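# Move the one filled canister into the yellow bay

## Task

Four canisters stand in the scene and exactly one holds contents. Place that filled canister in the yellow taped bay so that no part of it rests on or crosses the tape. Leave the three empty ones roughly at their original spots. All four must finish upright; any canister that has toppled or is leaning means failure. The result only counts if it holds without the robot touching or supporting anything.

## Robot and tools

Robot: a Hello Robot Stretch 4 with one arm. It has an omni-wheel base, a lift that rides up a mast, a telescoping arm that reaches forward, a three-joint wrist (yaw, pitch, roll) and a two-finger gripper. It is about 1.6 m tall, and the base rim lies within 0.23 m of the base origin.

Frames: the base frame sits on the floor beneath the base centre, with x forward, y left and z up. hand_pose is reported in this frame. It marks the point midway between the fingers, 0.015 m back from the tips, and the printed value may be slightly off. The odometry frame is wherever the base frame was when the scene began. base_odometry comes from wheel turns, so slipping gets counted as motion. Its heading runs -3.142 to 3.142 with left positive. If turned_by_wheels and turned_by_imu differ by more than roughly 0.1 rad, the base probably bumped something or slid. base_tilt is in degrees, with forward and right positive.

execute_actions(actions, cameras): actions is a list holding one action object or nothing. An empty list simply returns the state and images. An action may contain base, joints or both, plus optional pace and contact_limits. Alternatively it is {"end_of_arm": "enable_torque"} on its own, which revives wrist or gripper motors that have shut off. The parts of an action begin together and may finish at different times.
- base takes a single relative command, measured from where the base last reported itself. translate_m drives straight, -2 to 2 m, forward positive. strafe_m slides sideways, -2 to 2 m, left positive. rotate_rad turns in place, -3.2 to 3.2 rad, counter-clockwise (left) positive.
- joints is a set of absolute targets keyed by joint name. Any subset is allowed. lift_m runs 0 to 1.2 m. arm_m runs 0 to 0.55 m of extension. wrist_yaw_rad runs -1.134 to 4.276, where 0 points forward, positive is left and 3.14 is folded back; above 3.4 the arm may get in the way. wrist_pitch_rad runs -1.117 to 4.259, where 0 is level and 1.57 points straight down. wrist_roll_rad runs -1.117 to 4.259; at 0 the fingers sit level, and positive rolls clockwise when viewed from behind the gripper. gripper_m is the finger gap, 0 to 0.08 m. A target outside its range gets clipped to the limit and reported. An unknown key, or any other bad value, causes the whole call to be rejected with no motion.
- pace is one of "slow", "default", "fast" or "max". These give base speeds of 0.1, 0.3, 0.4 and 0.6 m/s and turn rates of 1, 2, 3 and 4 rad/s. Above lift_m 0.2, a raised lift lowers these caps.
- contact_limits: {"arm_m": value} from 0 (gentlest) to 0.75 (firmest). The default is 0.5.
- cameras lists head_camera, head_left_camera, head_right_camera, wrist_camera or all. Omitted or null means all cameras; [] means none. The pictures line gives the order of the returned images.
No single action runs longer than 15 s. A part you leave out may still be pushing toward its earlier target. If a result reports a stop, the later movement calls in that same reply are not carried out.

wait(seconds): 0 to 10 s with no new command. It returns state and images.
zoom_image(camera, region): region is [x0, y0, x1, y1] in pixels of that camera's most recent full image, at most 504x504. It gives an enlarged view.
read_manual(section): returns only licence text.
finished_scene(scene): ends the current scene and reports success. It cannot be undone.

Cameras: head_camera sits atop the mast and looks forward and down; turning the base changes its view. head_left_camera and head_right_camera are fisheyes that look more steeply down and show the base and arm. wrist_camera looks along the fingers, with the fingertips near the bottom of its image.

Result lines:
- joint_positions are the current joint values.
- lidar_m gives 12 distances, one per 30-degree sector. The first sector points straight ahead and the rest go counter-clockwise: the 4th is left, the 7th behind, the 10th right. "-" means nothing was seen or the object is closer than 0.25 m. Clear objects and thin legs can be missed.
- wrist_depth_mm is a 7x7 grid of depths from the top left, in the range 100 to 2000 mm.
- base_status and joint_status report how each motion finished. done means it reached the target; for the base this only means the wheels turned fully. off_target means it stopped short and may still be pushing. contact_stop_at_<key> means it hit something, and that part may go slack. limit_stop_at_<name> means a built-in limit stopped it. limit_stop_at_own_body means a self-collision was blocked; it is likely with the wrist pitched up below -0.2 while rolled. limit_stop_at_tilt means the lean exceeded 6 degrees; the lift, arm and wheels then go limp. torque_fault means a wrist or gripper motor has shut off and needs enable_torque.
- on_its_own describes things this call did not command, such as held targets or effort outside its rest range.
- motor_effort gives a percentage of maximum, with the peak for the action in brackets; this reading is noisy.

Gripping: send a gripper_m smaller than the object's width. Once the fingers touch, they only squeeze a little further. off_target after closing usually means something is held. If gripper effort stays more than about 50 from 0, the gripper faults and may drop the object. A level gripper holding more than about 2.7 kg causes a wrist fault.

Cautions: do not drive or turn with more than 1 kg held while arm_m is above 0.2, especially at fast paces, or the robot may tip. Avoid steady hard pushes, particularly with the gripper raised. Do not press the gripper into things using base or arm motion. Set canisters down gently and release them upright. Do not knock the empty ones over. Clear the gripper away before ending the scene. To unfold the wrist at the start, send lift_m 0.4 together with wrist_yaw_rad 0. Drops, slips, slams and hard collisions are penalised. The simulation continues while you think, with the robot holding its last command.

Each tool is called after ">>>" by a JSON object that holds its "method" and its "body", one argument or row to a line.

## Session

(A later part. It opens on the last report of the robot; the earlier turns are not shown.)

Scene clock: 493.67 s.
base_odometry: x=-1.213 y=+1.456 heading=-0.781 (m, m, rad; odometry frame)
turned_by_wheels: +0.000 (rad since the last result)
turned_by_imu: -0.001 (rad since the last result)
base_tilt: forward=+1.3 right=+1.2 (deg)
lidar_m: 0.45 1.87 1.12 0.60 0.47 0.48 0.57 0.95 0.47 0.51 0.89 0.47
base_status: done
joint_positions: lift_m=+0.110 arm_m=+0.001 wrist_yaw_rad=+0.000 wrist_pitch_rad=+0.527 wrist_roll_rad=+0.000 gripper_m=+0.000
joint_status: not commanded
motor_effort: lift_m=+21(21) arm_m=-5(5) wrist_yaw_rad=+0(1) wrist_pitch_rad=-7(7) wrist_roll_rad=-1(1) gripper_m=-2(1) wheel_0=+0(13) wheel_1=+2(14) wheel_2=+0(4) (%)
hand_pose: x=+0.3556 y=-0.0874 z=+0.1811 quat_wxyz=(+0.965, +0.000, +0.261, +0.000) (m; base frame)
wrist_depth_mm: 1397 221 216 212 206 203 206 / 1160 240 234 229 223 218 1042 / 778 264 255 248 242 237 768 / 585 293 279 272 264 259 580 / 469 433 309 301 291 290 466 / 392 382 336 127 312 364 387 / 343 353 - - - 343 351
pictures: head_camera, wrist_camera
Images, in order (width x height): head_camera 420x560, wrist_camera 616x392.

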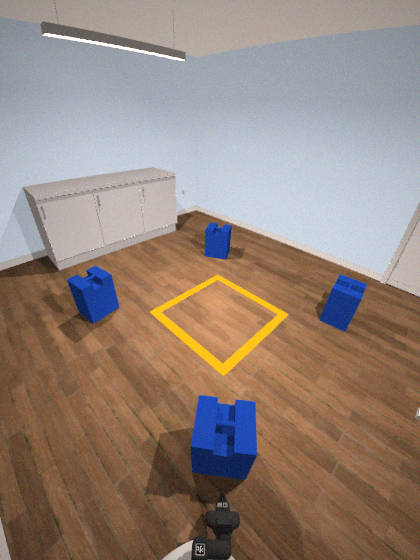

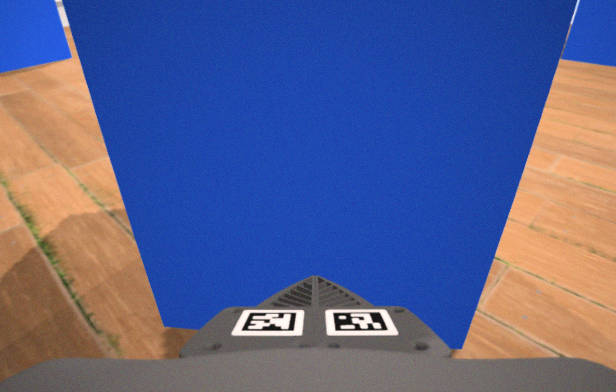

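>>> {"method": "execute_actions", "body": {
  "actions": [
    {"joints": {"arm_m": 0.10, "lift_m": 0.045, "gripper_m": 0.08}, "pace": "fast"}
  ],
  "cameras": ["wrist_camera"]
}}

Scene clock: 524.03 s.
base_odometry: x=-1.213 y=+1.456 heading=-0.781 (m, m, rad; odometry frame)
turned_by_wheels: +0.000 (rad since the last result)
turned_by_imu: -0.001 (rad since the last result)
base_tilt: forward=+1.3 right=+1.1 (deg)
lidar_m: 0.45 1.87 1.13 0.64 0.51 0.50 0.58 1.01 0.50 0.47 0.87 0.46
base_status: not commanded
joint_positions: lift_m=+0.045 arm_m=+0.099 wrist_yaw_rad=+0.000 wrist_pitch_rad=+0.528 wrist_roll_rad=+0.000 gripper_m=+0.080
joint_status: all done
motor_effort: lift_m=+19(20) arm_m=+5(4) wrist_yaw_rad=+0(2) wrist_pitch_rad=-8(7) wrist_roll_rad=-1(1) gripper_m=+3(1) wheel_0=-1(0) wheel_1=+2(2) wheel_2=+0(0) (%)
hand_pose: x=+0.4538 y=-0.0874 z=+0.1163 quat_wxyz=(+0.965, +0.000, +0.261, +0.000) (m; base frame)
wrist_depth_mm: 129 126 123 121 118 116 - / 139 137 133 131 128 125 123 / 153 149 145 142 139 135 133 / 169 164 160 155 151 147 146 / 190 182 177 172 167 162 159 / 297 140 159 192 179 120 171 / - - 138 - 199 - -
pictures: wrist_camera
Images, in order (width x height): wrist_camera 616x392.

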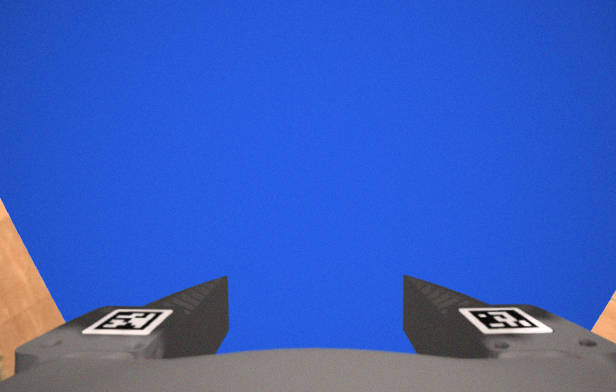

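>>> {"method": "execute_actions", "body": {
  "actions": [
    {"base": {"translate_m": 0.25}, "pace": "slow"}
  ],
  "cameras": ["head_camera", "wrist_camera"]
}}

Scene clock: 532.27 s.
base_odometry: x=-1.036 y=+1.280 heading=-0.782 (m, m, rad; odometry frame)
turned_by_wheels: +0.000 (rad since the last result)
turned_by_imu: -0.001 (rad since the last result)
base_tilt: forward=+1.3 right=+1.1 (deg)
lidar_m: 0.45 1.66 1.50 0.83 0.68 0.67 0.80 1.29 0.61 0.72 1.21 0.47
base_status: done
joint_positions: lift_m=+0.045 arm_m=+0.099 wrist_yaw_rad=-0.004 wrist_pitch_rad=+0.529 wrist_roll_rad=+0.000 gripper_m=+0.080
joint_status: not commanded
motor_effort: lift_m=+18(18) arm_m=+5(5) wrist_yaw_rad=+12(26) wrist_pitch_rad=-13(13) wrist_roll_rad=-1(1) gripper_m=+2(3) wheel_0=+3(9) wheel_1=+2(5) wheel_2=-7(17) (%)
hand_pose: x=+0.4532 y=-0.0882 z=+0.1160 quat_wxyz=(+0.965, +0.001, +0.262, -0.002) (m; base frame)
wrist_depth_mm: 115 114 114 114 114 113 - / 123 124 123 123 123 122 122 / 135 135 134 134 133 133 132 / 148 147 147 146 146 146 147 / 164 163 163 162 161 161 161 / 183 140 159 181 172 120 174 / - - 138 - 195 - -
pictures: head_camera, wrist_camera
Images, in order (width x height): head_camera 420x560, wrist_camera 616x392.

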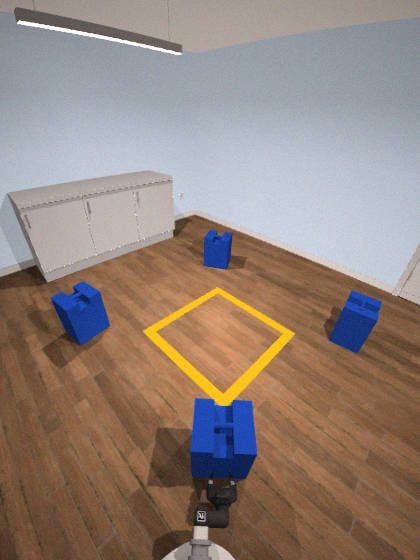

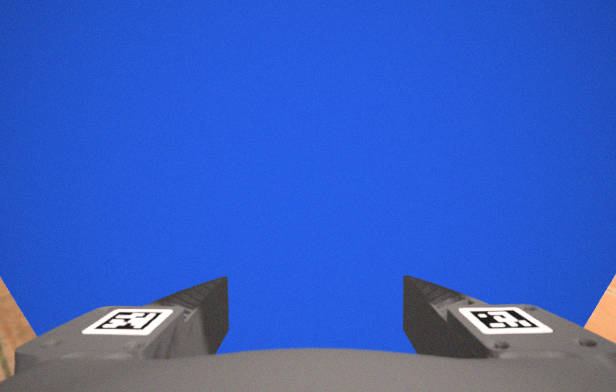

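>>> {"method": "execute_actions", "body": {
  "actions": [
    {"base": {"translate_m": 0.60}, "pace": "default"}
  ],
  "cameras": ["head_camera", "wrist_camera"]
}}

Scene clock: 564.00 s.
base_odometry: x=-0.610 y=+0.858 heading=-0.782 (m, m, rad; odometry frame)
turned_by_wheels: +0.000 (rad since the last result)
turned_by_imu: -0.001 (rad since the last result)
base_tilt: forward=+1.3 right=+1.2 (deg)
lidar_m: 0.44 1.26 1.22 1.33 1.13 1.12 1.28 1.01 1.03 1.18 1.35 0.46
base_status: done
joint_positions: lift_m=+0.045 arm_m=+0.099 wrist_yaw_rad=-0.003 wrist_pitch_rad=+0.529 wrist_roll_rad=+0.000 gripper_m=+0.080
joint_status: not commanded
motor_effort: lift_m=+18(18) arm_m=+5(5) wrist_yaw_rad=+11(16) wrist_pitch_rad=-13(15) wrist_roll_rad=+0(1) gripper_m=+2(1) wheel_0=+2(9) wheel_1=+1(7) wheel_2=-5(12) (%)
hand_pose: x=+0.4533 y=-0.0881 z=+0.1160 quat_wxyz=(+0.965, +0.000, +0.262, -0.002) (m; base frame)
wrist_depth_mm: 115 114 114 114 114 113 - / 124 124 123 123 123 122 122 / 135 134 134 134 133 133 132 / 148 147 147 147 146 146 147 / 164 163 163 162 161 161 160 / 184 140 159 181 173 120 174 / - - 137 - 194 - -
pictures: head_camera, wrist_camera
Images, in order (width x height): head_camera 420x560, wrist_camera 616x392.

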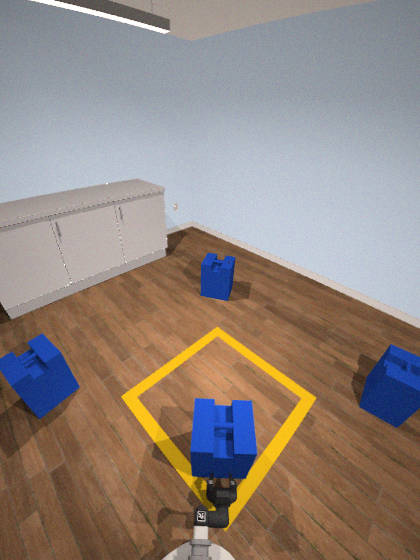

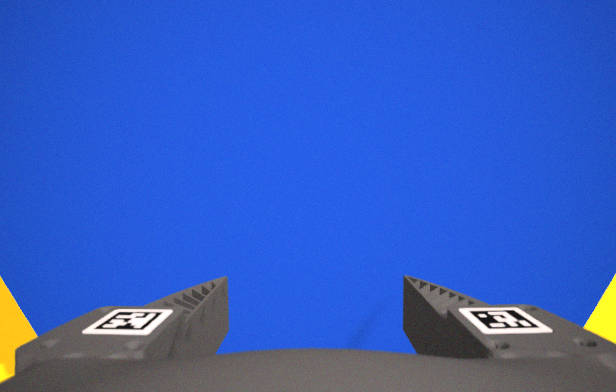

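>>> {"method": "execute_actions", "body": {
  "actions": [
    {"base": {"translate_m": 0.30}, "pace": "default"}
  ],
  "cameras": ["head_camera"]
}}

Scene clock: 570.63 s.
base_odometry: x=-0.397 y=+0.647 heading=-0.781 (m, m, rad; odometry frame)
turned_by_wheels: +0.000 (rad since the last result)
turned_by_imu: -0.001 (rad since the last result)
base_tilt: forward=+1.3 right=+1.2 (deg)
lidar_m: 0.44 2.11 1.06 1.62 1.35 1.35 1.55 1.21 1.18 1.39 1.20 0.46
base_status: done
joint_positions: lift_m=+0.045 arm_m=+0.099 wrist_yaw_rad=-0.003 wrist_pitch_rad=+0.529 wrist_roll_rad=+0.000 gripper_m=+0.080
joint_status: not commanded
motor_effort: lift_m=+18(18) arm_m=+5(5) wrist_yaw_rad=+11(16) wrist_pitch_rad=-13(15) wrist_roll_rad=-1(0) gripper_m=+1(2) wheel_0=+4(8) wheel_1=+3(6) wheel_2=-5(19) (%)
hand_pose: x=+0.4533 y=-0.0881 z=+0.1160 quat_wxyz=(+0.965, +0.000, +0.262, -0.002) (m; base frame)
wrist_depth_mm: 115 114 114 114 114 113 - / 124 124 123 123 123 122 122 / 135 135 134 134 133 133 132 / 148 147 147 147 147 146 147 / 164 163 163 162 161 161 161 / 184 140 159 181 173 120 174 / - - 137 - 195 - -
pictures: head_camera
Images, in order (width x height): head_camera 420x560.

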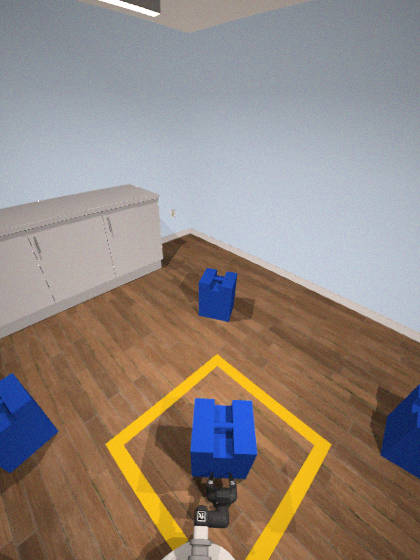

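>>> {"method": "execute_actions", "body": {
  "actions": [
    {"base": {"translate_m": -0.20}, "pace": "fast"}
  ],
  "cameras": ["all"]
}}

Scene clock: 574.93 s.
base_odometry: x=-0.539 y=+0.788 heading=-0.782 (m, m, rad; odometry frame)
turned_by_wheels: +0.000 (rad since the last result)
turned_by_imu: -0.001 (rad since the last result)
base_tilt: forward=+1.4 right=+1.2 (deg)
lidar_m: 0.64 2.24 1.19 1.44 1.19 1.18 1.35 1.08 1.07 1.24 1.29 0.69
base_status: done
joint_positions: lift_m=+0.045 arm_m=+0.099 wrist_yaw_rad=+0.000 wrist_pitch_rad=+0.528 wrist_roll_rad=+0.000 gripper_m=+0.080
joint_status: not commanded
motor_effort: lift_m=+18(18) arm_m=+5(5) wrist_yaw_rad=+2(11) wrist_pitch_rad=-8(12) wrist_roll_rad=-1(1) gripper_m=+2(2) wheel_0=-2(8) wheel_1=-1(8) wheel_2=+0(10) (%)
hand_pose: x=+0.4537 y=-0.0875 z=+0.1163 quat_wxyz=(+0.965, +0.000, +0.261, +0.000) (m; base frame)
wrist_depth_mm: 1576 309 298 298 297 306 1537 / 917 750 325 324 324 741 878 / 615 569 353 349 351 554 597 / 459 455 387 384 384 452 452 / 368 370 368 366 368 364 364 / 306 140 159 307 289 120 312 / - - 137 - 274 - -
pictures: head_camera, head_left_camera, head_right_camera, wrist_camera
Images, in order (width x height): head_camera 420x560, head_left_camera 420x672, head_right_camera 420x672, wrist_camera 616x392.

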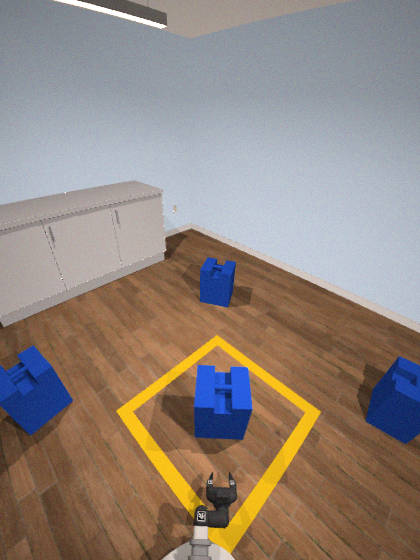

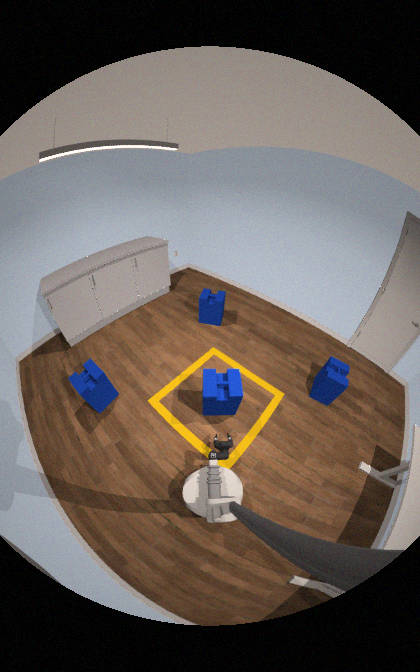

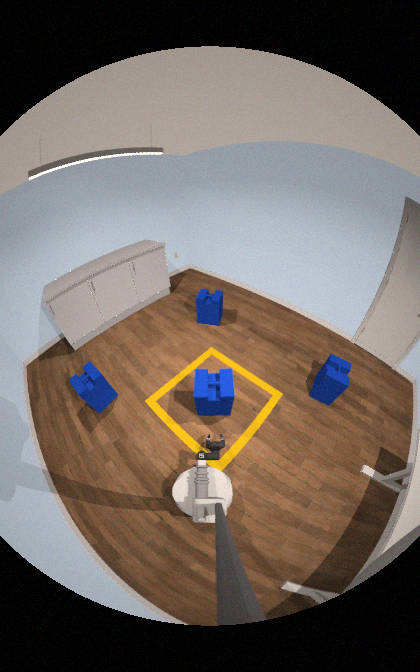

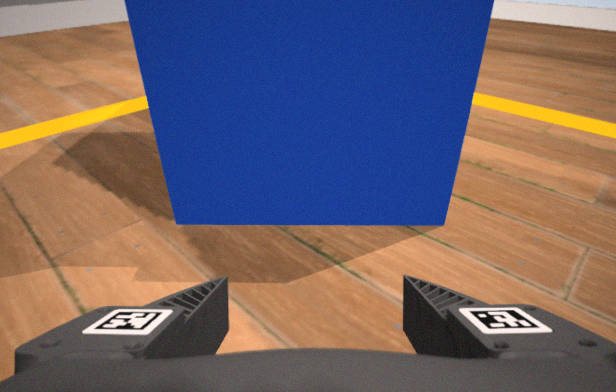

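>>> {"method": "zoom_image", "body": {
  "camera": "head_camera",
  "region": [100, 320, 340, 560]
}}

Region (100, 320, 340, 560) of head_camera's 420x560 image, scaled by 2.100, with more detail than that image has.

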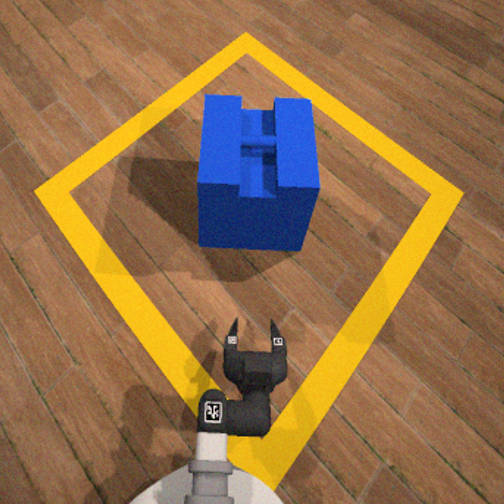

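>>> {"method": "finished_scene", "body": {
  "scene": 2
}}

The scene is finished: the task was done.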